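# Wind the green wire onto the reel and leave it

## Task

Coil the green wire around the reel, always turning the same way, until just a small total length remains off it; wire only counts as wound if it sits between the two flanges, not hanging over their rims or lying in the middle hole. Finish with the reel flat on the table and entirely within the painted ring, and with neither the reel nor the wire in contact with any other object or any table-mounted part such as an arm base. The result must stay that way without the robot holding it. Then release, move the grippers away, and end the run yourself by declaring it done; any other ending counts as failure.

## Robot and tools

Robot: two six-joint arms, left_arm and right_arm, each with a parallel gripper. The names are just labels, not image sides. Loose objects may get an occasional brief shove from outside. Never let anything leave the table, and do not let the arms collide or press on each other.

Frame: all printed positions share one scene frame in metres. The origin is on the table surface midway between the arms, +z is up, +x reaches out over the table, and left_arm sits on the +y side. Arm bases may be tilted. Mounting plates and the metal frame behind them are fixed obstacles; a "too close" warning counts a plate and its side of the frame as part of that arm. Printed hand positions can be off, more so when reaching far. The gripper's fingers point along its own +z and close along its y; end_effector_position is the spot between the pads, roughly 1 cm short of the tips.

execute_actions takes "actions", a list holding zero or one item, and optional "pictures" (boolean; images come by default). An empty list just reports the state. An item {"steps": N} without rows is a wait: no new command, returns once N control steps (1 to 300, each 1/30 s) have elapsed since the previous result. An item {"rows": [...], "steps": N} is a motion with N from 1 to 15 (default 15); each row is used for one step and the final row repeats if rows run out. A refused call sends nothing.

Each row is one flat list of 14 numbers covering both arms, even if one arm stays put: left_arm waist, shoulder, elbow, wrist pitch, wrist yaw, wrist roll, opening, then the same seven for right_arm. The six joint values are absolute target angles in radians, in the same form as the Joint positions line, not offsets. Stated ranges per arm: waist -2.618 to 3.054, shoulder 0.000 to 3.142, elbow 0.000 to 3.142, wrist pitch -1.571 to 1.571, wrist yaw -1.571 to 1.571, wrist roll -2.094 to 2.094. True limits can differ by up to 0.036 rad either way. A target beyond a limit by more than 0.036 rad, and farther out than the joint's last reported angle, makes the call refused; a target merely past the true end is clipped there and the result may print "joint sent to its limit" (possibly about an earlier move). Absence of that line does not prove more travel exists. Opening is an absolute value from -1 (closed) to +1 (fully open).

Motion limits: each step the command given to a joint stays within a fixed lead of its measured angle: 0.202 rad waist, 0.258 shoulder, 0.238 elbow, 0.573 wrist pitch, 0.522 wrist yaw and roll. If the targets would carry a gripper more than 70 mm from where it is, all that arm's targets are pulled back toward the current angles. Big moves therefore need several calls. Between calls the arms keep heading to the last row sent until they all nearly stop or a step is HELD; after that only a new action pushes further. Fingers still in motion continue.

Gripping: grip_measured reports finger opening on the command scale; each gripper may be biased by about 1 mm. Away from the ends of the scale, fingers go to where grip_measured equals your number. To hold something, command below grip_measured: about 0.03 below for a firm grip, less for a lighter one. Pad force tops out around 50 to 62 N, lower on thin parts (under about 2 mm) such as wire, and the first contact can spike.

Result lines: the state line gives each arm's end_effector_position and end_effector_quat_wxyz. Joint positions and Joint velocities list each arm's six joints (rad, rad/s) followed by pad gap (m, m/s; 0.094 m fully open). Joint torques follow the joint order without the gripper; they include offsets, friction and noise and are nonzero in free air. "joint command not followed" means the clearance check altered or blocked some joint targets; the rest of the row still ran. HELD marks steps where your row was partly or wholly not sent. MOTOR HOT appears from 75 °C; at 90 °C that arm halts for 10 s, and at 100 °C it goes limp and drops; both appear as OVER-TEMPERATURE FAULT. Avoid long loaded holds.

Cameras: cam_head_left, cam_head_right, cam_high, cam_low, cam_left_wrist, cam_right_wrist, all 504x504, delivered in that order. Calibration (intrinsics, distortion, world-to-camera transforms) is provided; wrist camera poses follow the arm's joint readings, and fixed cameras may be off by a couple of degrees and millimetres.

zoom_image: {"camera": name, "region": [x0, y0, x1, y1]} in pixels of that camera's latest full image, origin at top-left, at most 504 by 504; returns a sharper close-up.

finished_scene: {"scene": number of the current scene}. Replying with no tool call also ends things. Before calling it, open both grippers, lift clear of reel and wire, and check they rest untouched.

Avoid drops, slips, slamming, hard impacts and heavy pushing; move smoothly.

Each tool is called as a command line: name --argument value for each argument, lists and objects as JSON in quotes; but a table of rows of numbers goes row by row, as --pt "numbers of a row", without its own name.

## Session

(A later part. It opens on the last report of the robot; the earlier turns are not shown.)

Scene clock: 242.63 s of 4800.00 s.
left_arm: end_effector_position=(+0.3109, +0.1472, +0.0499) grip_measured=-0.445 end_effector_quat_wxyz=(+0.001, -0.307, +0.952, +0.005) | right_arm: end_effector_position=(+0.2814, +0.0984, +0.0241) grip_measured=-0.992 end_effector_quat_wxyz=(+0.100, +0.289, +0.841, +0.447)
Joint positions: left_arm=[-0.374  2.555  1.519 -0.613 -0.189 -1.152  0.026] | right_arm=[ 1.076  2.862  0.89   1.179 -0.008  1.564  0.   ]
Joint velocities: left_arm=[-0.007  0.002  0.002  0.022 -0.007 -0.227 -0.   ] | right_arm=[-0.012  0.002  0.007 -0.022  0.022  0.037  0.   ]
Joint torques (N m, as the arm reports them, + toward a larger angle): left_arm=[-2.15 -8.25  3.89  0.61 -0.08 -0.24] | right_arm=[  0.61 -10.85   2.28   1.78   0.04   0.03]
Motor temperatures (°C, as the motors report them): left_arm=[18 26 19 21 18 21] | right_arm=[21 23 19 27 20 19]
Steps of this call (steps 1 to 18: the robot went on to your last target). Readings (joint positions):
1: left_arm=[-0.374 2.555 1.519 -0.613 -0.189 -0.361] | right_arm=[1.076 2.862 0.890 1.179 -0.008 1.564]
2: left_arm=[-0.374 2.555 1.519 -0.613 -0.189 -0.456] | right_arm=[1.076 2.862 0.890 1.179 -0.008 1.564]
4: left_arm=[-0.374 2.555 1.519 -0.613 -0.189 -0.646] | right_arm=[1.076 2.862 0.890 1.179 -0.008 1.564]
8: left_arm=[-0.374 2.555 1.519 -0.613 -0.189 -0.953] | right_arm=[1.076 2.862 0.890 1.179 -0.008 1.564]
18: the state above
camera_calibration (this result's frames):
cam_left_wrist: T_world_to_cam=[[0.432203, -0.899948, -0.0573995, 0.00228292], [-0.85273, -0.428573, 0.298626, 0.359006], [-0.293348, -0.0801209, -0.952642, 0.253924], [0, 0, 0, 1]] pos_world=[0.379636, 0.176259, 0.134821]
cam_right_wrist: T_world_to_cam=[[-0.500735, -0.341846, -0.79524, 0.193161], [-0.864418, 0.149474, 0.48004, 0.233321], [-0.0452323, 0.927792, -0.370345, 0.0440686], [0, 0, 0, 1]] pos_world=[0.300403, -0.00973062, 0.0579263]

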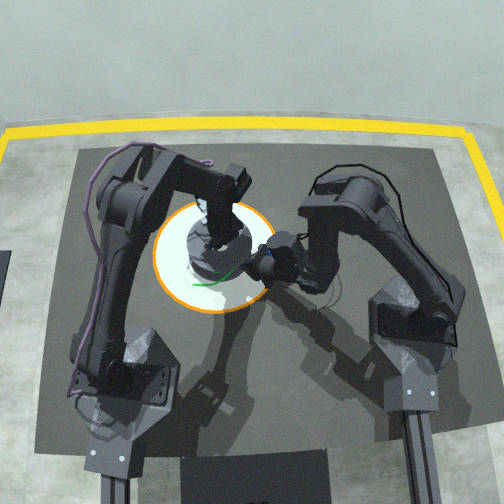

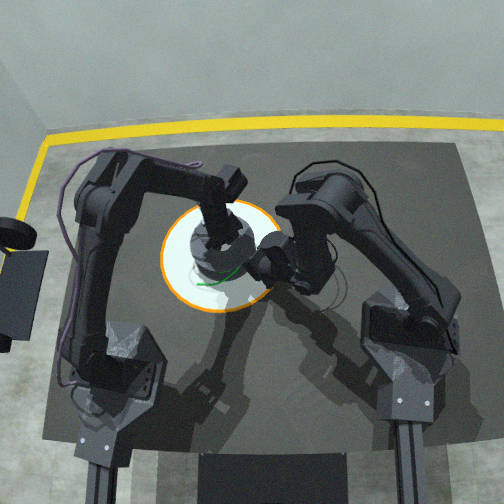

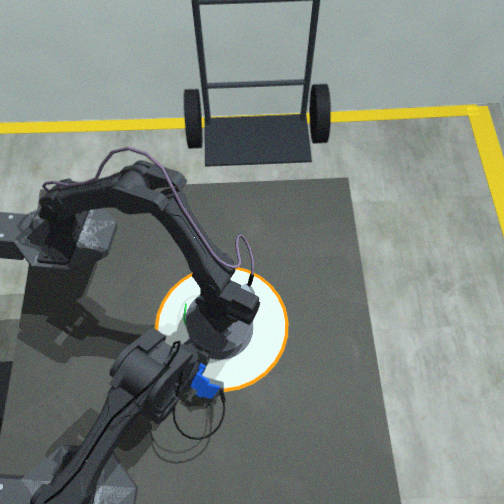

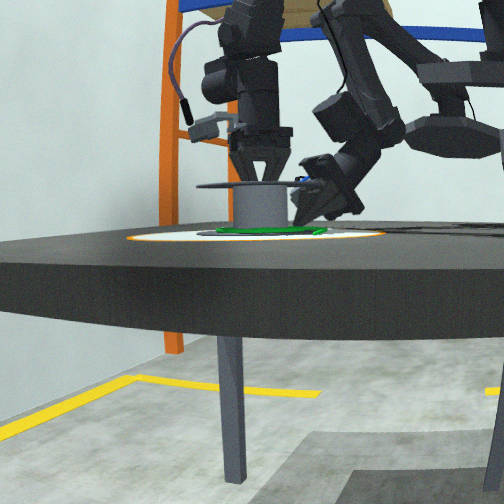

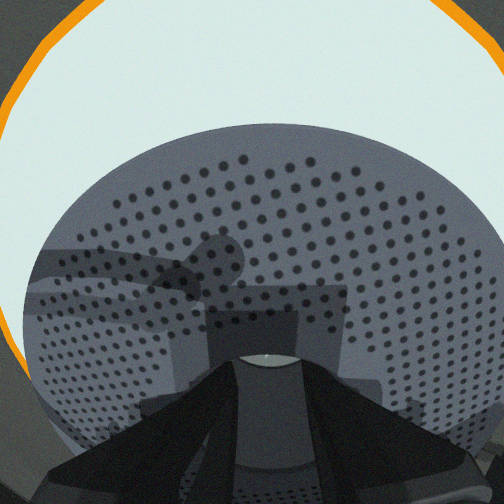

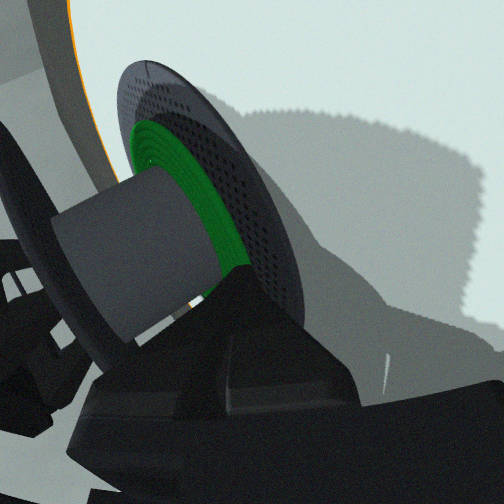

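Combing nicely.

execute_actions --actions '[{"rows":[[-0.372,2.575,1.507,-0.597,-0.19,-2.09,-0.44,1.073,2.87,0.905,1.172,0,1.57,-1]],"steps":15}]' --pictures false

execute_actions --actions '[{"steps":6}]'

zoom_image --camera "cam_head_left" --region '[150,200,290,320]'

Scene clock: 245.43 s of 4800.00 s.
left_arm: end_effector_position=(+0.3111, +0.1472, +0.0502) grip_measured=-0.444 end_effector_quat_wxyz=(-0.003, +0.679, -0.734, -0.004) | right_arm: end_effector_position=(+0.2814, +0.0984, +0.0241) grip_measured=-0.992 end_effector_quat_wxyz=(+0.100, +0.289, +0.841, +0.447)
Joint positions: left_arm=[-0.374  2.554  1.519 -0.613 -0.189 -2.02   0.026] | right_arm=[ 1.076  2.862  0.89   1.179 -0.008  1.564  0.   ]
Joint velocities: left_arm=[ 0.012 -0.007 -0.002 -0.022  0.037 -0.286  0.   ] | right_arm=[ 0.002  0.002  0.007 -0.066 -0.066  0.037  0.001]
Joint torques (N m, as the arm reports them, + toward a larger angle): left_arm=[-2.09 -8.28  3.8   0.59 -0.06 -0.24] | right_arm=[  0.66 -10.85   2.27   1.77   0.05   0.04]
Motor temperatures (°C, as the motors report them): left_arm=[18 26 19 21 18 21] | right_arm=[21 23 19 27 20 19]
Steps of this call (steps 1 to 30: the robot went on to your last target; steps 31 to 69: nothing new was sent; steps 70 to 84: all 15 steps of this action). Readings (joint positions):
70: left_arm=[-0.374 2.555 1.519 -0.613 -0.189 -1.244] | right_arm=[1.076 2.862 0.890 1.179 -0.008 1.564]
71: left_arm=[-0.374 2.554 1.519 -0.613 -0.189 -1.340] | right_arm=[1.076 2.862 0.890 1.179 -0.008 1.564]
73: left_arm=[-0.374 2.554 1.519 -0.613 -0.189 -1.530] | right_arm=[1.076 2.862 0.890 1.179 -0.008 1.564]
77: left_arm=[-0.374 2.554 1.519 -0.613 -0.189 -1.841] | right_arm=[1.076 2.862 0.890 1.179 -0.008 1.564]
84: the state above

Scene clock: 245.63 s of 4800.00 s.
left_arm: end_effector_position=(+0.3111, +0.1472, +0.0502) grip_measured=-0.444 end_effector_quat_wxyz=(-0.003, +0.691, -0.722, -0.004) | right_arm: end_effector_position=(+0.2814, +0.0984, +0.0241) grip_measured=-0.992 end_effector_quat_wxyz=(+0.100, +0.289, +0.841, +0.447)
Joint positions: left_arm=[-0.374  2.554  1.519 -0.613 -0.189 -2.055  0.026] | right_arm=[ 1.076  2.862  0.89   1.179 -0.008  1.564  0.   ]
Joint velocities: left_arm=[ 0.007 -0.012  0.002  0.037 -0.051 -0.051  0.   ] | right_arm=[ 0.002  0.017 -0.017  0.007  0.022 -0.066  0.   ]
Joint torques (N m, as the arm reports them, + toward a larger angle): left_arm=[-1.99 -8.52  3.74  0.62 -0.03 -0.26] | right_arm=[  0.62 -10.84   2.3    1.77   0.05   0.03]
Motor temperatures (°C, as the motors report them): left_arm=[18 26 19 21 18 21] | right_arm=[21 23 19 27 20 19]
Steps of this call (steps 1 to 6: the robot went on to your last target). Readings (joint positions):
1: left_arm=[-0.374 2.554 1.519 -0.613 -0.189 -2.030] | right_arm=[1.076 2.862 0.890 1.179 -0.008 1.564]
2: left_arm=[-0.374 2.554 1.519 -0.613 -0.189 -2.037] | right_arm=[1.076 2.862 0.890 1.179 -0.008 1.564]
4: left_arm=[-0.374 2.554 1.519 -0.613 -0.189 -2.048] | right_arm=[1.076 2.862 0.890 1.179 -0.008 1.564]
6: the state above
camera_calibration (this result's frames):
cam_left_wrist: T_world_to_cam=[[0.974758, -0.217638, -0.0498122, -0.267415], [-0.194126, -0.936378, 0.292424, 0.229189], [-0.110286, -0.275373, -0.95499, 0.226154], [0, 0, 0, 1]] pos_world=[0.330098, 0.218685, 0.135634]
cam_right_wrist: T_world_to_cam=[[-0.500735, -0.341846, -0.79524, 0.193161], [-0.864418, 0.149474, 0.48004, 0.233321], [-0.0452323, 0.927792, -0.370345, 0.0440686], [0, 0, 0, 1]] pos_world=[0.300403, -0.00973062, 0.0579263]

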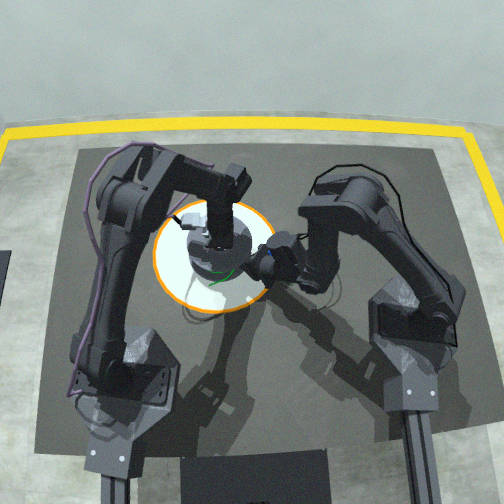

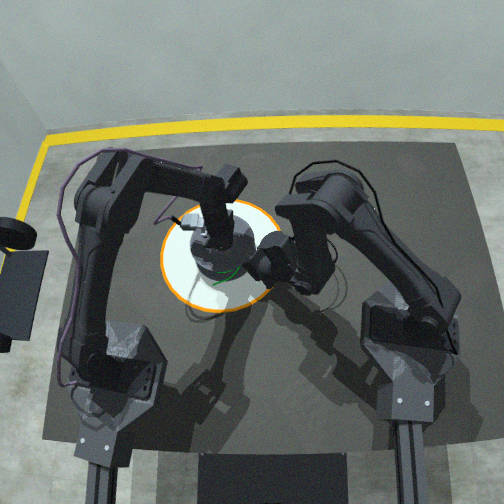

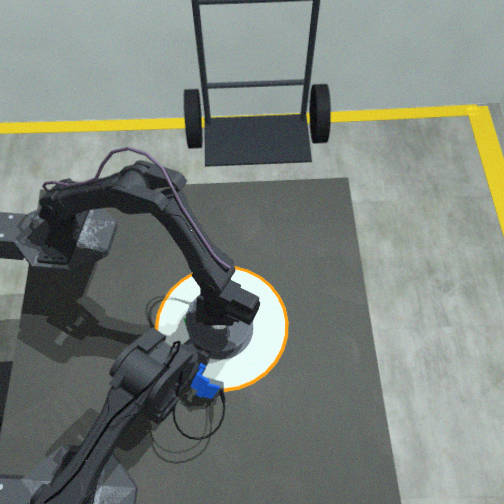

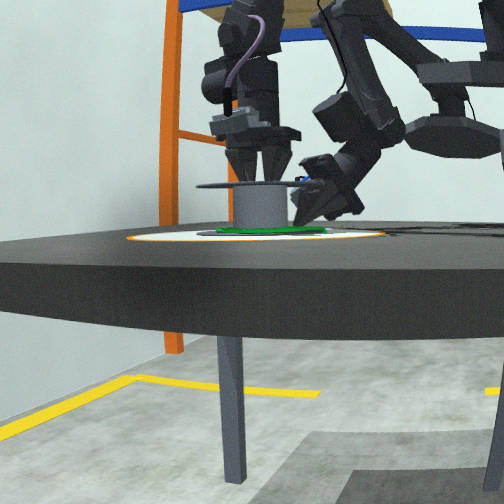

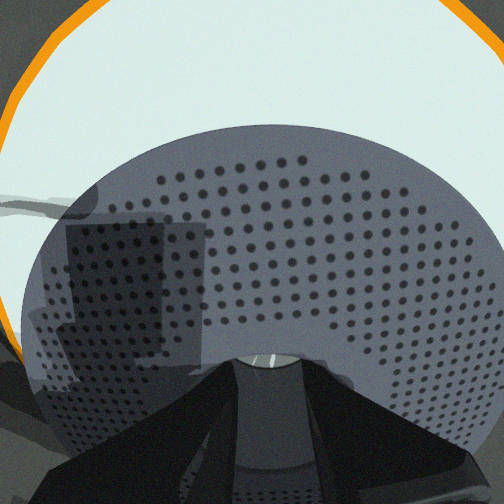

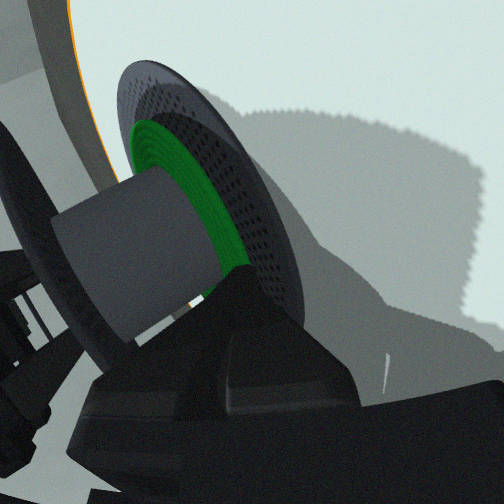

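Region (150, 200, 290, 320) of cam_head_left's 504x504 image, scaled by 3.600, with more detail than that image has; it fills the top 432 rows of this view, and the rest is white.

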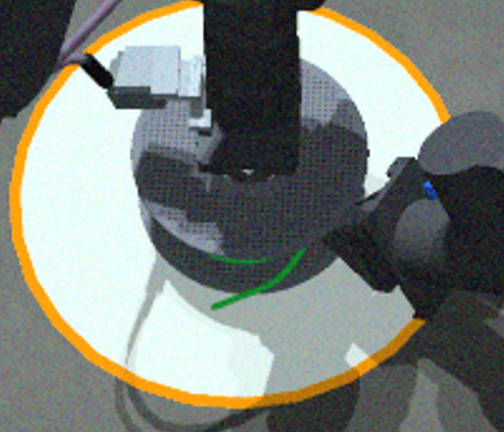

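execute_actions --actions '[{"rows":[[-0.372,2.565,1.507,-0.597,-0.19,-2.07,-0.7,1.073,2.87,0.905,1.172,0,1.57,-1],[-0.372,2.565,1.507,-0.597,-0.19,-2.07,-0.85,1.073,2.87,0.905,1.172,0,1.57,-1],[-0.372,2.565,1.507,-0.597,-0.19,-2.07,-0.85,1.073,2.87,0.905,1.172,0,1.57,-1],[-0.372,2.565,1.507,-0.597,-0.19,-2.07,-0.85,1.073,2.87,0.905,1.172,0,1.57,-1],[-0.372,2.565,1.507,-0.597,-0.19,-0.3,-0.85,1.073,2.87,0.905,1.172,0,1.57,-1]],"steps":15}]' --pictures false

execute_actions --actions '[{"steps":12}]' --pictures false

execute_actions --actions '[{"rows":[[-0.372,2.575,1.507,-0.597,-0.19,-0.3,-0.65,1.073,2.87,0.905,1.172,0,1.57,-1],[-0.372,2.575,1.507,-0.597,-0.19,-0.3,-0.55,1.073,2.87,0.905,1.172,0,1.57,-1],[-0.372,2.575,1.507,-0.597,-0.19,-0.3,-0.5,1.073,2.87,0.905,1.172,0,1.57,-1],[-0.372,2.575,1.507,-0.597,-0.19,-0.3,-0.47,1.073,2.87,0.905,1.172,0,1.57,-1],[-0.372,2.575,1.507,-0.597,-0.19,-0.3,-0.44,1.073,2.87,0.905,1.172,0,1.57,-1],[-0.372,2.575,1.507,-0.597,-0.19,-0.3,-0.44,1.073,2.87,0.905,1.172,0,1.57,-1],[-0.372,2.575,1.507,-0.597,-0.19,-0.3,-0.44,1.073,2.87,0.905,1.172,0,1.57,-1],[-0.372,2.575,1.507,-0.597,-0.19,-0.3,-0.44,1.073,2.87,0.905,1.172,0,1.57,-1],[-0.372,2.575,1.507,-0.597,-0.19,-1.35,-0.44,1.073,2.87,0.905,1.172,0,1.57,-1]],"steps":15}]' --pictures false

execute_actions --actions '[{"steps":15}]'

zoom_image --camera "cam_head_left" --region '[150,200,290,320]'

Scene clock: 249.93 s of 4800.00 s.
left_arm: end_effector_position=(+0.3095, +0.1472, +0.0463) grip_measured=-0.848 end_effector_quat_wxyz=(-0.001, -0.238, +0.971, +0.007) | right_arm: end_effector_position=(+0.2814, +0.0984, +0.0241) grip_measured=-0.992 end_effector_quat_wxyz=(+0.100, +0.289, +0.841, +0.447)
Joint positions: left_arm=[-0.374  2.564  1.519 -0.608 -0.188 -1.01   0.007] | right_arm=[ 1.076  2.862  0.89   1.179 -0.008  1.564  0.   ]
Joint velocities: left_arm=[ 0.007  0.017  0.022 -0.022 -0.051  2.879 -0.001] | right_arm=[-0.012  0.002 -0.007  0.022 -0.022 -0.007  0.001]
Joint torques (N m, as the arm reports them, + toward a larger angle): left_arm=[-2.2  -9.75  3.67  0.51 -0.13 -0.03] | right_arm=[  0.6  -10.81   2.32   1.77   0.04   0.04]
Motor temperatures (°C, as the motors report them): left_arm=[18 26 19 21 18 21] | right_arm=[21 23 19 27 20 19]
Steps of this call (steps 1 to 30: the robot went on to your last target; steps 31 to 100: nothing new was sent; then 0.47 s passed at rest; steps 101 to 115: all 15 steps of this action). Readings (joint positions):
101: left_arm=[-0.374 2.554 1.519 -0.611 -0.189 -2.067] | right_arm=[1.076 2.862 0.890 1.179 -0.008 1.564]
102: left_arm=[-0.374 2.556 1.519 -0.609 -0.189 -2.067] | right_arm=[1.076 2.862 0.890 1.179 -0.008 1.564]
104: left_arm=[-0.374 2.561 1.519 -0.609 -0.189 -2.067] | right_arm=[1.076 2.862 0.890 1.179 -0.008 1.564]
108: left_arm=[-0.374 2.564 1.519 -0.608 -0.188 -1.697] | right_arm=[1.076 2.862 0.890 1.179 -0.008 1.564]
115: the state above

Scene clock: 250.33 s of 4800.00 s.
left_arm: end_effector_position=(+0.3095, +0.1472, +0.0463) grip_measured=-0.848 end_effector_quat_wxyz=(-0.003, +0.084, +0.996, +0.006) | right_arm: end_effector_position=(+0.2814, +0.0984, +0.0241) grip_measured=-0.992 end_effector_quat_wxyz=(+0.100, +0.289, +0.841, +0.447)
Joint positions: left_arm=[-0.374  2.564  1.519 -0.608 -0.188 -0.361  0.007] | right_arm=[ 1.076  2.862  0.89   1.179 -0.008  1.564  0.   ]
Joint velocities: left_arm=[-0.022  0.007 -0.017  0.037  0.007  0.359  0.   ] | right_arm=[-0.012 -0.007 -0.012 -0.007 -0.037  0.007 -0.   ]
Joint torques (N m, as the arm reports them, + toward a larger angle): left_arm=[-2.08 -9.74  3.49  0.5  -0.06  0.02] | right_arm=[  0.59 -10.83   2.28   1.77   0.04   0.04]
Motor temperatures (°C, as the motors report them): left_arm=[18 26 19 21 18 21] | right_arm=[21 23 19 27 20 19]
Steps of this call (steps 1 to 12: the robot went on to your last target). Readings (joint positions):
1: left_arm=[-0.374 2.564 1.519 -0.608 -0.188 -0.912] | right_arm=[1.076 2.862 0.890 1.179 -0.008 1.564]
2: left_arm=[-0.374 2.564 1.519 -0.608 -0.188 -0.813] | right_arm=[1.076 2.862 0.890 1.179 -0.008 1.564]
4: left_arm=[-0.374 2.564 1.519 -0.608 -0.188 -0.634] | right_arm=[1.076 2.862 0.890 1.179 -0.008 1.564]
8: left_arm=[-0.374 2.564 1.519 -0.608 -0.188 -0.440] | right_arm=[1.076 2.862 0.890 1.179 -0.008 1.564]
12: the state above

Scene clock: 250.83 s of 4800.00 s.
left_arm: end_effector_position=(+0.3104, +0.1471, +0.0499) grip_measured=-0.446 end_effector_quat_wxyz=(-0.000, -0.213, +0.977, +0.006) | right_arm: end_effector_position=(+0.2814, +0.0984, +0.0241) grip_measured=-0.992 end_effector_quat_wxyz=(+0.100, +0.289, +0.841, +0.447)
Joint positions: left_arm=[-0.374  2.555  1.519 -0.615 -0.188 -0.957  0.026] | right_arm=[ 1.076  2.862  0.89   1.179 -0.008  1.564  0.   ]
Joint velocities: left_arm=[-0.002 -0.017  0.002 -0.022 -0.037 -2.586  0.   ] | right_arm=[-0.017 -0.017 -0.012 -0.051 -0.022  0.081  0.   ]
Joint torques (N m, as the arm reports them, + toward a larger angle): left_arm=[-2.16 -8.29  3.87  0.65 -0.11 -0.19] | right_arm=[  0.72 -10.83   2.32   1.76   0.04   0.03]
Motor temperatures (°C, as the motors report them): left_arm=[18 26 19 21 18 21] | right_arm=[21 23 19 27 20 19]
Steps of this call (steps 1 to 15: all 15 steps of this action). Readings (joint positions):
1: left_arm=[-0.374 2.565 1.519 -0.608 -0.188 -0.350] | right_arm=[1.076 2.862 0.890 1.179 -0.008 1.564]
2: left_arm=[-0.374 2.566 1.519 -0.606 -0.189 -0.342] | right_arm=[1.076 2.862 0.890 1.179 -0.008 1.564]
4: left_arm=[-0.374 2.560 1.519 -0.612 -0.189 -0.332] | right_arm=[1.076 2.862 0.890 1.179 -0.008 1.564]
8: left_arm=[-0.374 2.556 1.519 -0.615 -0.188 -0.321] | right_arm=[1.076 2.862 0.890 1.179 -0.008 1.564]
15: the state above

Scene clock: 251.33 s of 4800.00 s.
left_arm: end_effector_position=(+0.3105, +0.1471, +0.0501) grip_measured=-0.445 end_effector_quat_wxyz=(+0.001, -0.382, +0.924, +0.006) | right_arm: end_effector_position=(+0.2814, +0.0984, +0.0241) grip_measured=-0.992 end_effector_quat_wxyz=(+0.100, +0.289, +0.841, +0.447)
Joint positions: left_arm=[-0.374  2.555  1.519 -0.615 -0.188 -1.314  0.026] | right_arm=[ 1.076  2.862  0.89   1.179 -0.008  1.564  0.   ]
Joint velocities: left_arm=[ 0.002 -0.002 -0.002  0.007 -0.007 -0.081  0.001] | right_arm=[ 0.002 -0.012 -0.007 -0.037  0.066  0.081 -0.003]
Joint torques (N m, as the arm reports them, + toward a larger angle): left_arm=[-2.04 -8.65  3.67  0.62 -0.07 -0.21] | right_arm=[  0.63 -10.81   2.33   1.78   0.06   0.03]
Motor temperatures (°C, as the motors report them): left_arm=[18 26 19 21 18 21] | right_arm=[21 23 19 27 20 19]
Steps of this call (steps 1 to 15: the robot went on to your last target). Readings (joint positions):
1: left_arm=[-0.374 2.555 1.519 -0.615 -0.188 -1.032] | right_arm=[1.076 2.862 0.890 1.179 -0.008 1.564]
2: left_arm=[-0.374 2.555 1.519 -0.615 -0.188 -1.091] | right_arm=[1.076 2.862 0.890 1.179 -0.008 1.564]
4: left_arm=[-0.374 2.555 1.519 -0.615 -0.188 -1.176] | right_arm=[1.076 2.862 0.890 1.179 -0.008 1.564]
8: left_arm=[-0.374 2.555 1.519 -0.615 -0.188 -1.264] | right_arm=[1.076 2.862 0.890 1.179 -0.008 1.564]
15: the state above
camera_calibration (this result's frames):
cam_left_wrist: T_world_to_cam=[[0.570957, -0.818964, -0.0575018, -0.0525771], [-0.772934, -0.559832, 0.2986, 0.353042], [-0.276734, -0.126043, -0.952645, 0.255544], [0, 0, 0, 1]] pos_world=[0.373615, 0.186795, 0.135001]
cam_right_wrist: T_world_to_cam=[[-0.500735, -0.341846, -0.79524, 0.193161], [-0.864418, 0.149474, 0.48004, 0.233321], [-0.0452323, 0.927792, -0.370345, 0.0440686], [0, 0, 0, 1]] pos_world=[0.300403, -0.00973062, 0.0579263]

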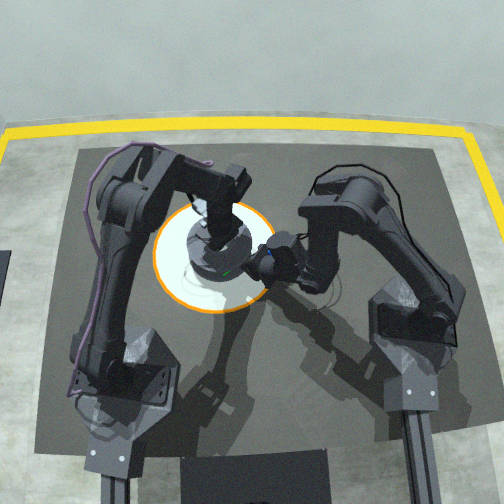

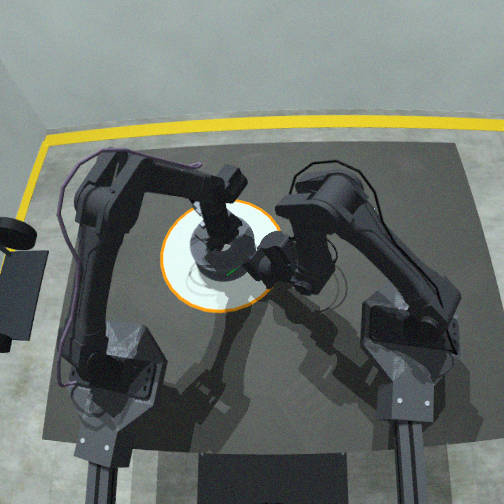

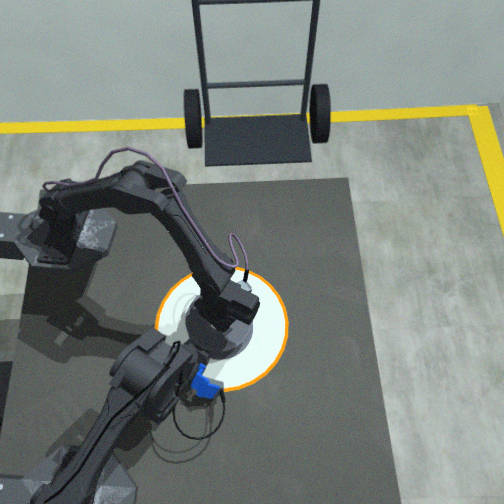

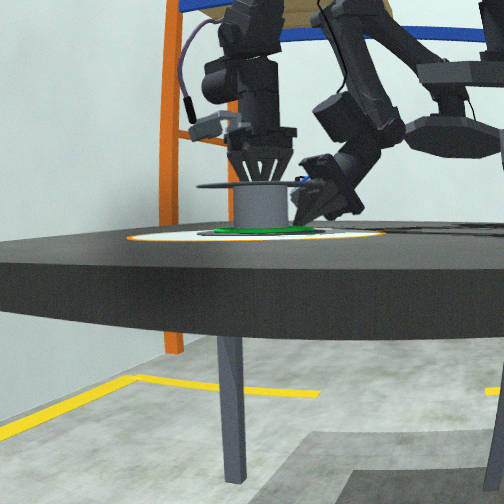

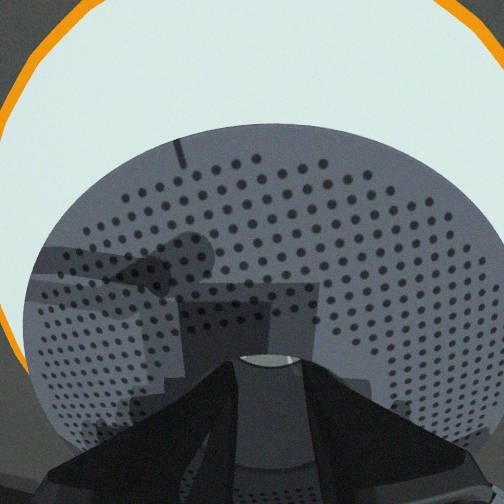

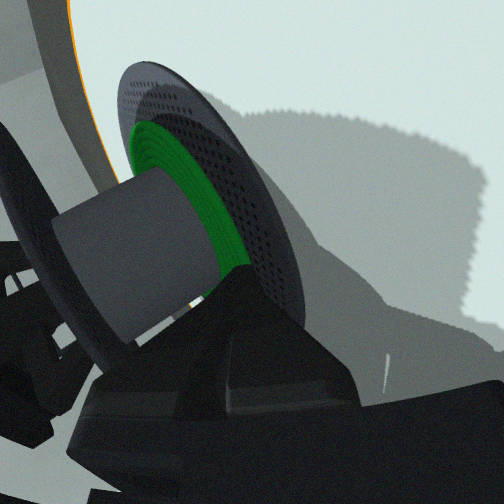

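Region (150, 200, 290, 320) of cam_head_left's 504x504 image, scaled by 3.600, with more detail than that image has; it fills the top 432 rows of this view, and the rest is white.

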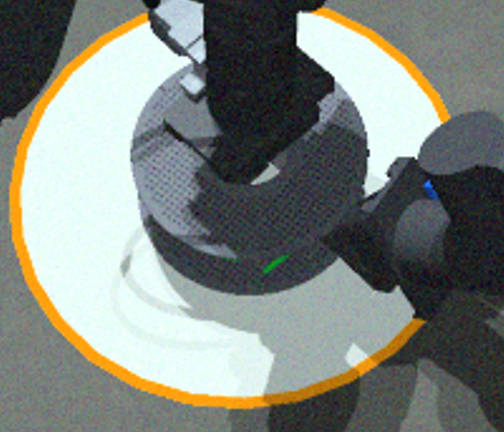

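Rotate 0.5 more slowly, then retract.

execute_actions --actions '[{"rows":[[-0.372,2.575,1.507,-0.597,-0.19,-1.45,-0.44,1.073,2.87,0.905,1.172,0,1.57,-1],[-0.372,2.575,1.507,-0.597,-0.19,-1.55,-0.44,1.073,2.87,0.905,1.172,0,1.57,-1],[-0.372,2.575,1.507,-0.597,-0.19,-1.65,-0.44,1.073,2.87,0.905,1.172,0,1.57,-1],[-0.372,2.575,1.507,-0.597,-0.19,-1.75,-0.44,1.073,2.87,0.905,1.172,0,1.57,-1],[-0.372,2.575,1.507,-0.597,-0.19,-1.85,-0.44,1.073,2.87,0.905,1.172,0,1.57,-1]],"steps":15}]' --pictures false

execute_actions --actions '[{"rows":[[-0.372,2.575,1.507,-0.597,-0.19,-1.85,-0.44,1.073,2.862,0.89,1.172,0,1.57,-1],[-0.372,2.575,1.507,-0.597,-0.19,-1.85,-0.44,1.073,2.857,0.88,1.172,0,1.57,-1],[-0.372,2.575,1.507,-0.597,-0.19,-1.85,-0.44,1.073,2.852,0.87,1.172,0,1.57,-1],[-0.372,2.575,1.507,-0.597,-0.19,-1.85,-0.44,1.073,2.8495,0.865,1.172,0,1.57,-1],[-0.372,2.575,1.507,-0.597,-0.19,-1.85,-0.44,1.073,2.847,0.86,1.172,0,1.57,-1],[-0.372,2.575,1.507,-0.597,-0.19,-1.85,-0.44,1.073,2.8445,0.855,1.172,0,1.57,-1],[-0.372,2.575,1.507,-0.597,-0.19,-1.85,-0.44,1.073,2.842,0.85,1.172,0,1.57,-1],[-0.372,2.575,1.507,-0.597,-0.19,-1.85,-0.44,1.073,2.8395,0.845,1.172,0,1.57,-1],[-0.372,2.575,1.507,-0.597,-0.19,-1.85,-0.44,1.073,2.837,0.84,1.172,0,1.57,-1],[-0.372,2.575,1.507,-0.597,-0.19,-1.85,-0.44,1.073,2.8345,0.835,1.172,0,1.57,-1],[-0.372,2.575,1.507,-0.597,-0.19,-1.85,-0.44,1.073,2.832,0.83,1.172,0,1.57,-1],[-0.372,2.575,1.507,-0.597,-0.19,-1.85,-0.44,1.073,2.8295,0.825,1.172,0,1.57,-1],[-0.372,2.575,1.507,-0.597,-0.19,-1.85,-0.44,1.073,2.827,0.82,1.172,0,1.57,-1],[-0.372,2.575,1.507,-0.597,-0.19,-1.85,-0.44,1.073,2.8245,0.815,1.172,0,1.57,-1],[-0.372,2.575,1.507,-0.597,-0.19,-1.85,-0.44,1.073,2.822,0.81,1.172,0,1.57,-1]],"steps":15}]' --pictures false

execute_actions --actions '[{"rows":[[-0.372,2.575,1.507,-0.597,-0.19,-1.85,-0.44,1.073,2.8195,0.805,1.172,0,1.57,-1],[-0.372,2.575,1.507,-0.597,-0.19,-1.85,-0.44,1.073,2.817,0.8,1.172,0,1.57,-1],[-0.372,2.575,1.507,-0.597,-0.19,-1.85,-0.44,1.073,2.8145,0.795,1.172,0,1.57,-1],[-0.372,2.575,1.507,-0.597,-0.19,-1.85,-0.44,1.073,2.812,0.79,1.172,0,1.57,-1],[-0.372,2.575,1.507,-0.597,-0.19,-1.85,-0.44,1.073,2.8095,0.785,1.172,0,1.57,-1],[-0.372,2.575,1.507,-0.597,-0.19,-1.85,-0.44,1.073,2.807,0.78,1.172,0,1.57,-1],[-0.372,2.575,1.507,-0.597,-0.19,-1.85,-0.44,1.073,2.8045,0.775,1.172,0,1.57,-1],[-0.372,2.575,1.507,-0.597,-0.19,-1.85,-0.44,1.073,2.802,0.77,1.172,0,1.57,-1],[-0.372,2.575,1.507,-0.597,-0.19,-1.85,-0.44,1.073,2.7995,0.765,1.172,0,1.57,-1],[-0.372,2.575,1.507,-0.597,-0.19,-1.85,-0.44,1.073,2.797,0.76,1.172,0,1.57,-1],[-0.372,2.575,1.507,-0.597,-0.19,-1.85,-0.44,1.073,2.7945,0.755,1.172,0,1.57,-1],[-0.372,2.575,1.507,-0.597,-0.19,-1.85,-0.44,1.073,2.792,0.75,1.172,0,1.57,-1],[-0.372,2.575,1.507,-0.597,-0.19,-1.85,-0.44,1.073,2.788,0.742,1.172,0,1.57,-1],[-0.372,2.575,1.507,-0.597,-0.19,-1.85,-0.44,1.073,2.784,0.734,1.172,0,1.57,-1],[-0.372,2.575,1.507,-0.597,-0.19,-1.85,-0.44,1.073,2.78,0.726,1.172,0,1.57,-1]],"steps":15}]' --pictures false

execute_actions --actions '[{"rows":[[-0.372,2.575,1.507,-0.597,-0.19,-1.85,-0.44,1.073,2.765,0.71,1.172,0,1.57,-1],[-0.372,2.575,1.507,-0.597,-0.19,-1.85,-0.44,1.073,2.75,0.695,1.172,0,1.57,-1],[-0.372,2.575,1.507,-0.597,-0.19,-1.85,-0.44,1.073,2.735,0.68,1.172,0,1.57,-1],[-0.372,2.575,1.507,-0.597,-0.19,-1.85,-0.44,1.073,2.72,0.665,1.172,0,1.57,-1],[-0.372,2.575,1.507,-0.597,-0.19,-1.85,-0.44,1.073,2.7,0.645,1.172,0,1.57,-1],[-0.372,2.575,1.507,-0.597,-0.19,-1.85,-0.44,1.073,2.68,0.625,1.172,0,1.57,-1],[-0.372,2.575,1.507,-0.597,-0.19,-1.85,-0.44,1.073,2.66,0.61,1.172,0,1.57,-1]],"steps":15}]'

Scene clock: 263.27 s of 4800.00 s.
left_arm: end_effector_position=(+0.3105, +0.1471, +0.0501) grip_measured=-0.445 end_effector_quat_wxyz=(+0.002, -0.592, +0.806, +0.005) | right_arm: end_effector_position=(+0.2814, +0.0984, +0.0241) grip_measured=-0.992 end_effector_quat_wxyz=(+0.100, +0.289, +0.841, +0.447)
Joint positions: left_arm=[-0.374  2.555  1.519 -0.615 -0.188 -1.796  0.026] | right_arm=[ 1.076  2.862  0.89   1.179 -0.008  1.564  0.   ]
Joint velocities: left_arm=[ 0.002 -0.027 -0.002 -0.007  0.007 -0.154 -0.   ] | right_arm=[-0.012 -0.012 -0.007  0.007  0.022 -0.022  0.002]
Joint torques (N m, as the arm reports them, + toward a larger angle): left_arm=[-2.06 -8.2   3.7   0.59 -0.05 -0.27] | right_arm=[  0.54 -10.86   2.28   1.77   0.03   0.02]
Motor temperatures (°C, as the motors report them): left_arm=[18 26 19 21 18 21] | right_arm=[21 23 19 27 20 19]
Steps of this call (steps 1 to 30: the robot went on to your last target; steps 31 to 100: nothing new was sent; then 8.10 s passed at rest; steps 101 to 115: all 15 steps of this action). Readings (joint positions):
101: left_arm=[-0.374 2.555 1.519 -0.615 -0.188 -1.340] | right_arm=[1.076 2.862 0.890 1.179 -0.008 1.564]
102: left_arm=[-0.374 2.555 1.519 -0.615 -0.188 -1.372] | right_arm=[1.076 2.862 0.890 1.179 -0.008 1.564]
104: left_arm=[-0.374 2.555 1.519 -0.615 -0.188 -1.473] | right_arm=[1.076 2.862 0.890 1.179 -0.008 1.564]
108: left_arm=[-0.374 2.555 1.519 -0.615 -0.188 -1.680] | right_arm=[1.076 2.862 0.890 1.179 -0.008 1.564]
115: the state above

Scene clock: 263.77 s of 4800.00 s.
left_arm: end_effector_position=(+0.3105, +0.1471, +0.0501) grip_measured=-0.445 end_effector_quat_wxyz=(+0.002, -0.603, +0.797, +0.005) | right_arm: end_effector_position=(+0.2738, +0.0880, +0.0223) grip_measured=-0.992 end_effector_quat_wxyz=(+0.096, +0.290, +0.846, +0.436)
Joint positions: left_arm=[-0.374  2.555  1.519 -0.615 -0.188 -1.824  0.026] | right_arm=[ 1.076  2.848  0.847  1.182 -0.008  1.564  0.   ]
Joint velocities: left_arm=[ 0.007 -0.002 -0.017 -0.037  0.007 -0.081  0.   ] | right_arm=[ 0.002 -0.09  -0.139 -0.007 -0.051  0.022  0.001]
Joint torques (N m, as the arm reports them, + toward a larger angle): left_arm=[-2.11 -8.22  3.69  0.61 -0.07 -0.28] | right_arm=[  0.52 -13.08  -0.83   1.72   0.05   0.04]
Motor temperatures (°C, as the motors report them): left_arm=[18 26 19 21 18 21] | right_arm=[21 23 19 27 20 19]
Steps of this call (steps 1 to 15: all 15 steps of this action). Readings (joint positions):
1: left_arm=[-0.374 2.555 1.519 -0.615 -0.188 -1.803] | right_arm=[1.076 2.862 0.890 1.179 -0.008 1.564]
2: left_arm=[-0.374 2.555 1.519 -0.615 -0.188 -1.808] | right_arm=[1.076 2.862 0.890 1.179 -0.008 1.564]
4: left_arm=[-0.374 2.555 1.519 -0.615 -0.188 -1.814] | right_arm=[1.076 2.862 0.890 1.179 -0.008 1.564]
8: left_arm=[-0.374 2.555 1.519 -0.615 -0.188 -1.822] | right_arm=[1.076 2.862 0.885 1.179 -0.008 1.564]
15: the state above

Scene clock: 264.27 s of 4800.00 s.
left_arm: end_effector_position=(+0.3105, +0.1471, +0.0501) grip_measured=-0.445 end_effector_quat_wxyz=(+0.002, -0.603, +0.797, +0.005) | right_arm: end_effector_position=(+0.2612, +0.0705, +0.0235) grip_measured=-0.992 end_effector_quat_wxyz=(+0.090, +0.292, +0.855, +0.419)
Joint positions: left_arm=[-0.374  2.555  1.519 -0.615 -0.188 -1.824  0.026] | right_arm=[ 1.076  2.81   0.767  1.182 -0.008  1.564  0.   ]
Joint velocities: left_arm=[ 0.002 -0.022 -0.002 -0.051 -0.125 -0.037 -0.001] | right_arm=[-0.022 -0.139 -0.232 -0.081 -0.022  0.007 -0.001]
Joint torques (N m, as the arm reports them, + toward a larger angle): left_arm=[-2.1  -8.34  3.68  0.57 -0.04 -0.32] | right_arm=[  0.56 -12.86  -1.27   1.66   0.03   0.02]
Motor temperatures (°C, as the motors report them): left_arm=[18 26 19 21 18 21] | right_arm=[21 23 19 27 20 19]
Steps of this call (steps 1 to 15: all 15 steps of this action). Readings (joint positions):
1: left_arm=[-0.374 2.555 1.519 -0.615 -0.188 -1.824] | right_arm=[1.076 2.846 0.842 1.182 -0.008 1.564]
2: left_arm=[-0.374 2.555 1.519 -0.615 -0.188 -1.824] | right_arm=[1.076 2.844 0.836 1.182 -0.008 1.564]
4: left_arm=[-0.374 2.555 1.519 -0.615 -0.188 -1.824] | right_arm=[1.076 2.839 0.826 1.182 -0.008 1.564]
8: left_arm=[-0.374 2.555 1.519 -0.615 -0.188 -1.824] | right_arm=[1.076 2.830 0.806 1.182 -0.008 1.564]
15: the state above

Scene clock: 264.77 s of 4800.00 s.
left_arm: end_effector_position=(+0.3105, +0.1471, +0.0501) grip_measured=-0.445 end_effector_quat_wxyz=(+0.002, -0.603, +0.797, +0.005) | right_arm: end_effector_position=(+0.2529, +0.0543, +0.0534) grip_measured=-0.992 end_effector_quat_wxyz=(+0.090, +0.292, +0.855, +0.420)
Joint positions: left_arm=[-0.374  2.555  1.519 -0.615 -0.188 -1.824  0.026] | right_arm=[ 1.076  2.677  0.636  1.182 -0.008  1.564  0.   ]
Joint velocities: left_arm=[ 0.007 -0.007 -0.007  0.037 -0.007  0.007 -0.001] | right_arm=[-0.027 -0.002 -0.007  0.007  0.007  0.007  0.   ]
Joint torques (N m, as the arm reports them, + toward a larger angle): left_arm=[-2.25 -8.28  3.91  0.56 -0.05 -0.29] | right_arm=[  0.48 -11.43  -1.01   1.64   0.05   0.02]
Motor temperatures (°C, as the motors report them): left_arm=[18 26 19 21 18 21] | right_arm=[21 23 19 27 20 19]
Steps of this call (steps 1 to 15: all 15 steps of this action). Readings (joint positions):
1: left_arm=[-0.374 2.555 1.519 -0.615 -0.188 -1.824] | right_arm=[1.076 2.805 0.758 1.182 -0.008 1.564]
2: left_arm=[-0.374 2.555 1.519 -0.615 -0.188 -1.824] | right_arm=[1.076 2.797 0.747 1.182 -0.008 1.564]
4: left_arm=[-0.374 2.555 1.519 -0.615 -0.188 -1.824] | right_arm=[1.076 2.772 0.716 1.182 -0.008 1.564]
8: left_arm=[-0.374 2.555 1.519 -0.615 -0.188 -1.824] | right_arm=[1.076 2.701 0.649 1.182 -0.008 1.564]
15: the state above
camera_calibration (this result's frames):
cam_left_wrist: T_world_to_cam=[[0.898706, -0.435171, -0.0543446, -0.210945], [-0.402066, -0.867073, 0.294154, 0.283322], [-0.175128, -0.242507, -0.954212, 0.241211], [0, 0, 0, 1]] pos_world=[0.345734, 0.21236, 0.135362]
cam_right_wrist: T_world_to_cam=[[-0.528101, -0.385774, -0.756497, 0.194346], [-0.846638, 0.170289, 0.504189, 0.194249], [-0.0656796, 0.906741, -0.416541, 0.103311], [0, 0, 0, 1]] pos_world=[0.273878, -0.0517814, 0.0921168]

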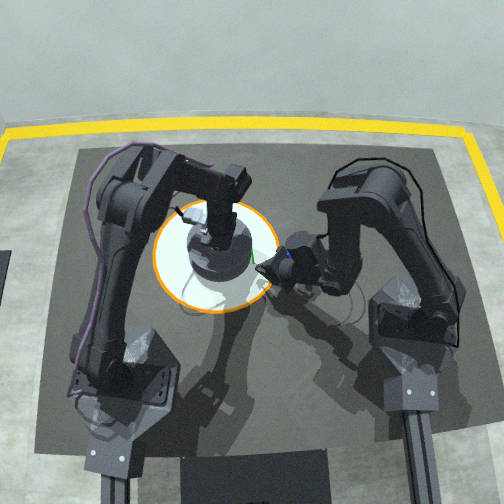

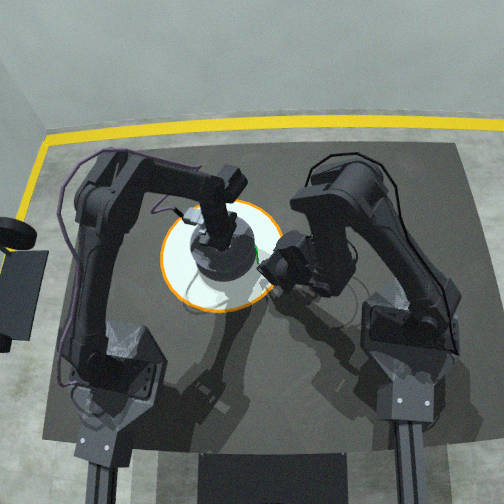

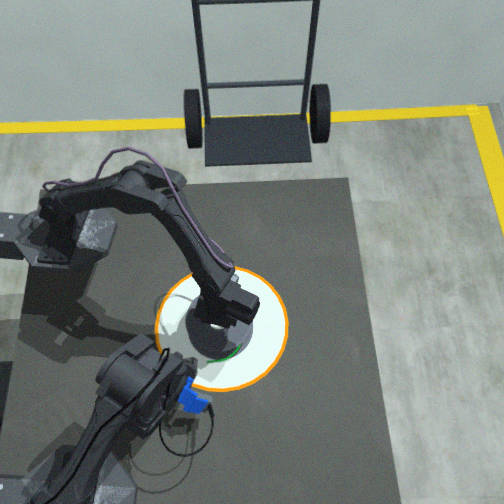

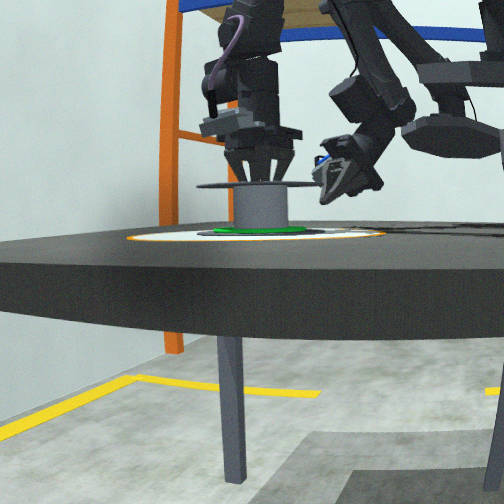

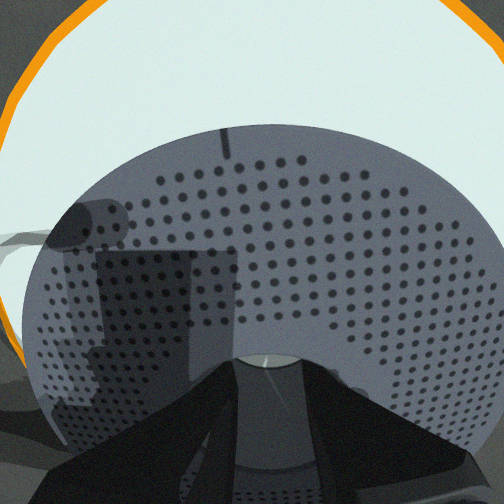

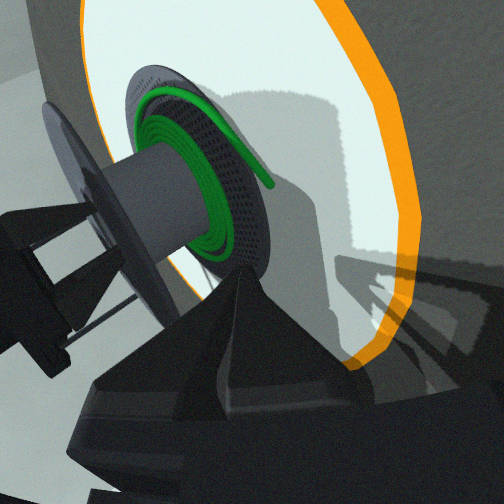

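execute_actions --actions '[{"rows":[[-0.372,2.56,1.507,-0.597,-0.19,-1.83,-0.6,1.073,2.62,0.59,1.15,0,1.57,-1],[-0.372,2.56,1.507,-0.597,-0.19,-1.83,-0.75,1.073,2.58,0.57,1.13,0,1.57,-1],[-0.372,2.56,1.507,-0.597,-0.19,-1.83,-0.9,1.073,2.54,0.55,1.1,0,1.57,-1],[-0.372,2.56,1.507,-0.597,-0.19,-1.83,-1,1.073,2.5,0.53,1.08,0,1.57,-1],[-0.372,2.55,1.51,-0.61,-0.19,-1.83,-1,1.073,2.46,0.51,1.06,0,1.57,-1],[-0.376,2.535,1.515,-0.625,-0.19,-1.83,-1,1.073,2.42,0.49,1.04,0,1.57,-1],[-0.38,2.52,1.52,-0.64,-0.19,-1.83,-1,1.073,2.38,0.47,1.01,0,1.57,-1],[-0.384,2.505,1.525,-0.66,-0.19,-1.83,-1,1.073,2.345,0.46,0.99,0,1.57,-1],[-0.388,2.49,1.53,-0.68,-0.19,-1.83,-1,1.06,2.3,0.455,0.95,0,1.57,-1],[-0.392,2.475,1.535,-0.695,-0.19,-1.83,-1,1.04,2.25,0.45,0.91,0,1.57,-1],[-0.396,2.46,1.54,-0.71,-0.19,-1.83,-1,1.01,2.2,0.445,0.87,0,1.57,-1],[-0.4,2.445,1.545,-0.725,-0.19,-1.83,-1,0.97,2.15,0.44,0.83,0,1.57,-1],[-0.404,2.43,1.55,-0.74,-0.19,-1.83,-1,0.93,2.1,0.44,0.78,0,1.57,-1],[-0.404,2.41,1.55,-0.75,-0.19,-1.83,-1,0.88,2.04,0.435,0.73,0,1.57,-1],[-0.404,2.39,1.55,-0.76,-0.19,-1.83,-1,0.83,1.97,0.43,0.67,0,1.57,-1]],"steps":15}]' --pictures false

execute_actions --actions '[{"rows":[[-0.4,2.35,1.55,-0.78,-0.19,-1.83,-1,0.78,1.95,0.43,0.65,0,1.57,-1],[-0.39,2.31,1.55,-0.8,-0.19,-1.83,-1,0.73,1.93,0.43,0.65,0,1.57,-1],[-0.37,2.27,1.55,-0.82,-0.19,-1.83,-1,0.68,1.91,0.43,0.65,0,1.57,-1],[-0.34,2.22,1.53,-0.84,-0.19,-1.83,-1,0.63,1.9,0.43,0.65,0,1.57,-1],[-0.3,2.17,1.51,-0.86,-0.19,-1.83,-1,0.58,1.9,0.43,0.65,0,1.57,-1],[-0.26,2.12,1.49,-0.88,-0.19,-1.83,-1,0.53,1.9,0.43,0.65,0,1.57,-1],[-0.22,2.07,1.47,-0.9,-0.19,-1.83,-1,0.48,1.9,0.43,0.65,0,1.57,-1],[-0.18,2.02,1.45,-0.92,-0.19,-1.83,-1,0.43,1.9,0.43,0.65,0,1.57,-1],[-0.14,1.97,1.43,-0.94,-0.19,-1.83,-1,0.38,1.9,0.43,0.65,0,1.57,-1],[-0.1,1.92,1.41,-0.96,-0.19,-1.83,-1,0.33,1.9,0.43,0.65,0,1.57,-1],[-0.06,1.87,1.39,-0.98,-0.19,-1.83,-1,0.3,1.9,0.43,0.65,0,1.57,-1],[-0.02,1.82,1.37,-1,-0.19,-1.83,-1,0.3,1.9,0.43,0.65,0,1.57,-1],[0.02,1.77,1.35,-1,-0.19,-1.83,-1,0.3,1.9,0.43,0.65,0,1.57,-1],[0.06,1.72,1.33,-1,-0.19,-1.83,-1,0.3,1.9,0.43,0.65,0,1.57,-1],[0.1,1.7,1.3,-1,-0.19,-1.83,-1,0.3,1.9,0.43,0.65,0,1.57,-1]],"steps":15}]' --pictures false

execute_actions --actions '[{"steps":12}]'

zoom_image --camera "cam_high" --region '[140,250,300,400]'

Scene clock: 273.57 s of 4800.00 s.
left_arm: end_effector_position=(+0.3166, +0.1475, +0.0913) grip_measured=-0.990 end_effector_quat_wxyz=(+0.008, -0.601, +0.799, -0.007) | right_arm: end_effector_position=(+0.3007, +0.0082, +0.1699) grip_measured=-0.992 end_effector_quat_wxyz=(+0.123, +0.353, +0.813, +0.447)
Joint positions: left_arm=[-0.384  2.451  1.519 -0.692 -0.188 -1.824  0.   ] | right_arm=[ 0.928  2.102  0.465  0.869 -0.012  1.564  0.   ]
Joint velocities: left_arm=[-0.1   -0.579  0.007 -0.388  0.051 -0.022 -0.   ] | right_arm=[-1.365 -1.658 -0.051 -1.297 -0.037  0.022  0.   ]
Joint torques (N m, as the arm reports them, + toward a larger angle): left_arm=[ -3.33 -11.38   7.82   0.14  -0.06  -0.07] | right_arm=[ -0.42 -10.67   0.63   1.84   0.09  -0.01]
Motor temperatures (°C, as the motors report them): left_arm=[18 26 20 21 18 21] | right_arm=[21 23 19 27 20 19]
Steps of this call (steps 1 to 15: the robot went on to your last target; steps 16 to 90: nothing new was sent; then 5.30 s passed at rest; steps 91 to 105: all 15 steps of this action). Readings (joint positions):
91: left_arm=[-0.374 2.553 1.519 -0.613 -0.188 -1.824] | right_arm=[1.076 2.673 0.634 1.180 -0.008 1.564]
92: left_arm=[-0.374 2.555 1.519 -0.611 -0.188 -1.824] | right_arm=[1.076 2.659 0.625 1.172 -0.008 1.564]
94: left_arm=[-0.374 2.558 1.519 -0.611 -0.188 -1.824] | right_arm=[1.076 2.601 0.588 1.143 -0.008 1.564]
98: left_arm=[-0.374 2.553 1.519 -0.616 -0.188 -1.824] | right_arm=[1.076 2.432 0.510 1.084 -0.008 1.564]
105: the state above

Scene clock: 274.07 s of 4800.00 s.
left_arm: end_effector_position=(+0.3539, +0.3332, +0.2670) grip_measured=-0.990 end_effector_quat_wxyz=(-0.066, +0.753, -0.645, +0.112) | right_arm: end_effector_position=(+0.4112, -0.2076, +0.1676) grip_measured=-0.992 end_effector_quat_wxyz=(+0.212, +0.616, +0.663, +0.370)
Joint positions: left_arm=[-0.002  1.821  1.391 -0.875 -0.18  -1.824  0.   ] | right_arm=[0.289 1.91  0.463 0.689 0.006 1.564 0.   ]
Joint velocities: left_arm=[ 1.355 -1.433 -0.769 -0.315 -0.051 -0.007 -0.   ] | right_arm=[-0.017 -0.002 -0.027 -0.139 -0.037  0.022  0.001]
Joint torques (N m, as the arm reports them, + toward a larger angle): left_arm=[-2.09 -7.42  4.18  0.05 -0.14 -0.04] | right_arm=[ 2.21 -8.26  1.06  1.56 -0.18  0.  ]
Motor temperatures (°C, as the motors report them): left_arm=[18 26 20 21 18 21] | right_arm=[21 23 19 27 20 19]
Steps of this call (steps 1 to 15: all 15 steps of this action). Readings (joint positions):
1: left_arm=[-0.387 2.429 1.519 -0.703 -0.188 -1.824] | right_arm=[0.877 2.047 0.463 0.832 -0.012 1.564]
2: left_arm=[-0.388 2.403 1.519 -0.718 -0.187 -1.824] | right_arm=[0.824 2.000 0.463 0.807 -0.012 1.564]
4: left_arm=[-0.384 2.338 1.519 -0.750 -0.185 -1.824] | right_arm=[0.718 1.936 0.463 0.779 -0.009 1.564]
8: left_arm=[-0.306 2.158 1.506 -0.798 -0.178 -1.824] | right_arm=[0.516 1.910 0.463 0.739 -0.005 1.564]
15: the state above

Scene clock: 274.47 s of 4800.00 s.
left_arm: end_effector_position=(+0.3110, +0.3836, +0.2729) grip_measured=-0.990 end_effector_quat_wxyz=(-0.055, +0.788, -0.608, +0.073) | right_arm: end_effector_position=(+0.4090, -0.2068, +0.1654) grip_measured=-0.992 end_effector_quat_wxyz=(+0.208, +0.616, +0.665, +0.366)
Joint positions: left_arm=[ 0.111  1.699  1.312 -0.976 -0.192 -1.826  0.   ] | right_arm=[0.291 1.91  0.463 0.677 0.006 1.564 0.   ]
Joint velocities: left_arm=[ 0.017 -0.007 -0.002  0.007  0.066  0.007  0.   ] | right_arm=[ 0.012 -0.002 -0.032 -0.007 -0.037  0.007 -0.   ]
Joint torques (N m, as the arm reports them, + toward a larger angle): left_arm=[-2.21 -5.8   5.38  0.56 -0.01 -0.04] | right_arm=[ 2.02 -8.22  1.02  1.45 -0.17  0.03]
Motor temperatures (°C, as the motors report them): left_arm=[18 26 20 21 18 21] | right_arm=[21 23 19 27 20 19]
Steps of this call (steps 1 to 12: the robot went on to your last target). Readings (joint positions):
1: left_arm=[0.045 1.775 1.367 -0.889 -0.182 -1.824] | right_arm=[0.290 1.910 0.463 0.686 0.006 1.564]
2: left_arm=[0.086 1.736 1.348 -0.909 -0.186 -1.825] | right_arm=[0.291 1.910 0.463 0.683 0.006 1.564]
4: left_arm=[0.130 1.695 1.332 -0.943 -0.196 -1.825] | right_arm=[0.291 1.910 0.463 0.680 0.006 1.564]
8: left_arm=[0.118 1.694 1.318 -0.965 -0.196 -1.826] | right_arm=[0.291 1.910 0.463 0.678 0.006 1.564]
12: the state above
camera_calibration (this result's frames):
cam_left_wrist: T_world_to_cam=[[0.987634, 0.079911, 0.134884, -0.3733], [0.0335119, -0.948068, 0.316299, 0.312624], [0.153155, -0.307867, -0.939022, 0.430092], [0, 0, 0, 1]] pos_world=[0.292336, 0.45863, 0.355335]
cam_right_wrist: T_world_to_cam=[[-0.675289, 0.165058, -0.718846, 0.428697], [-0.449714, 0.680354, 0.578684, 0.245257], [0.584587, 0.714055, -0.385207, 0.0859368], [0, 0, 0, 1]] pos_world=[0.349553, -0.298985, 0.199344]

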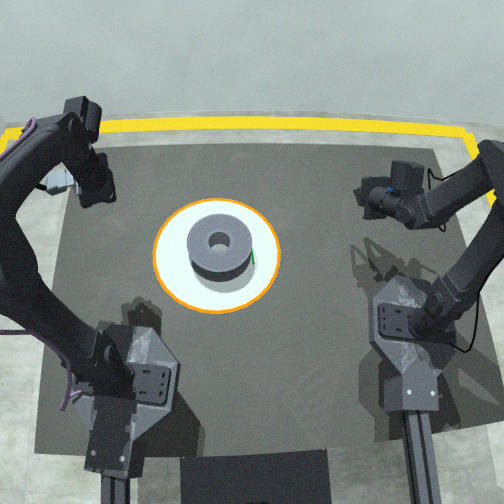

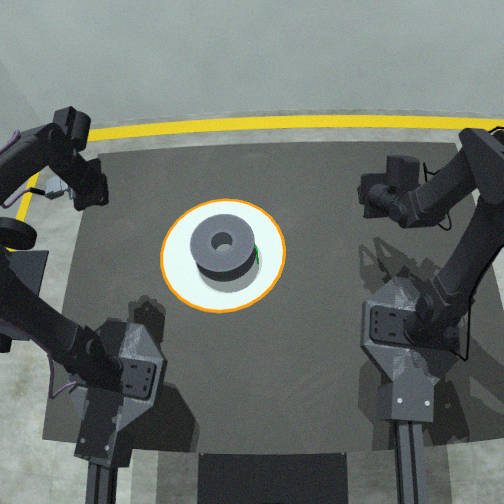

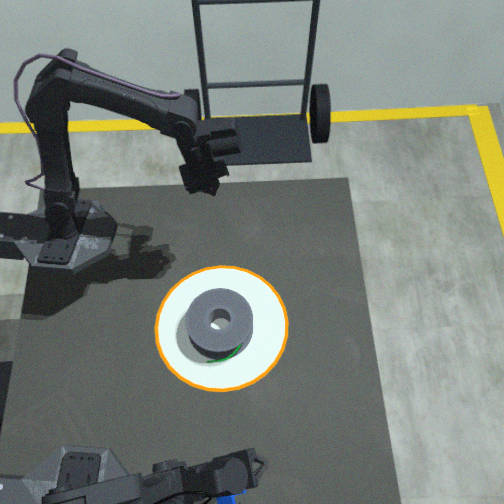

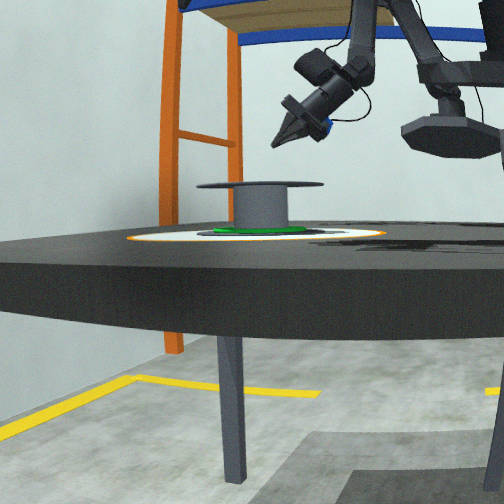

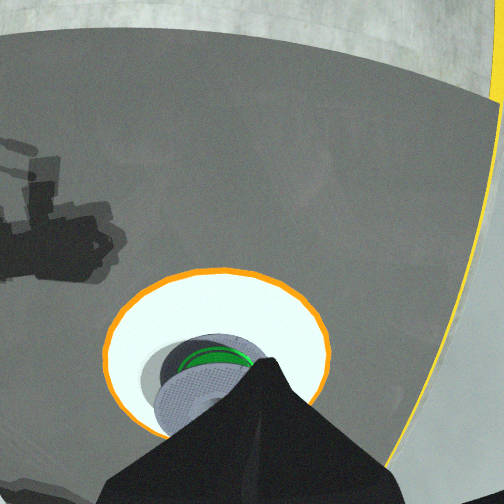

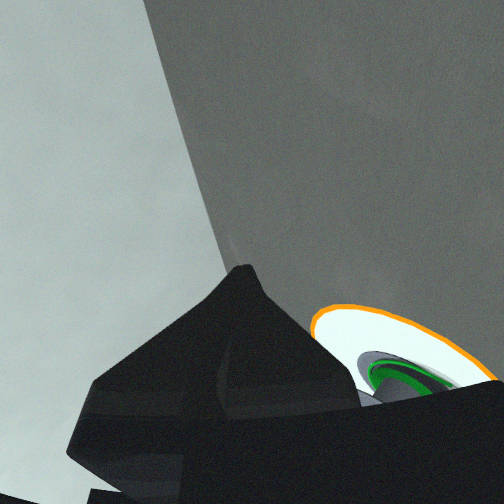

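Region (140, 250, 300, 400) of cam_high's 504x504 image, scaled by 3.150, with more detail than that image has; it fills the top 472 rows of this view, and the rest is white.

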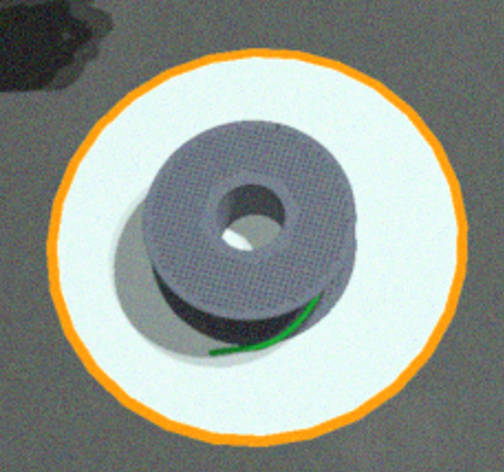

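finished_scene --scene 1

The scene is finished: the task was done.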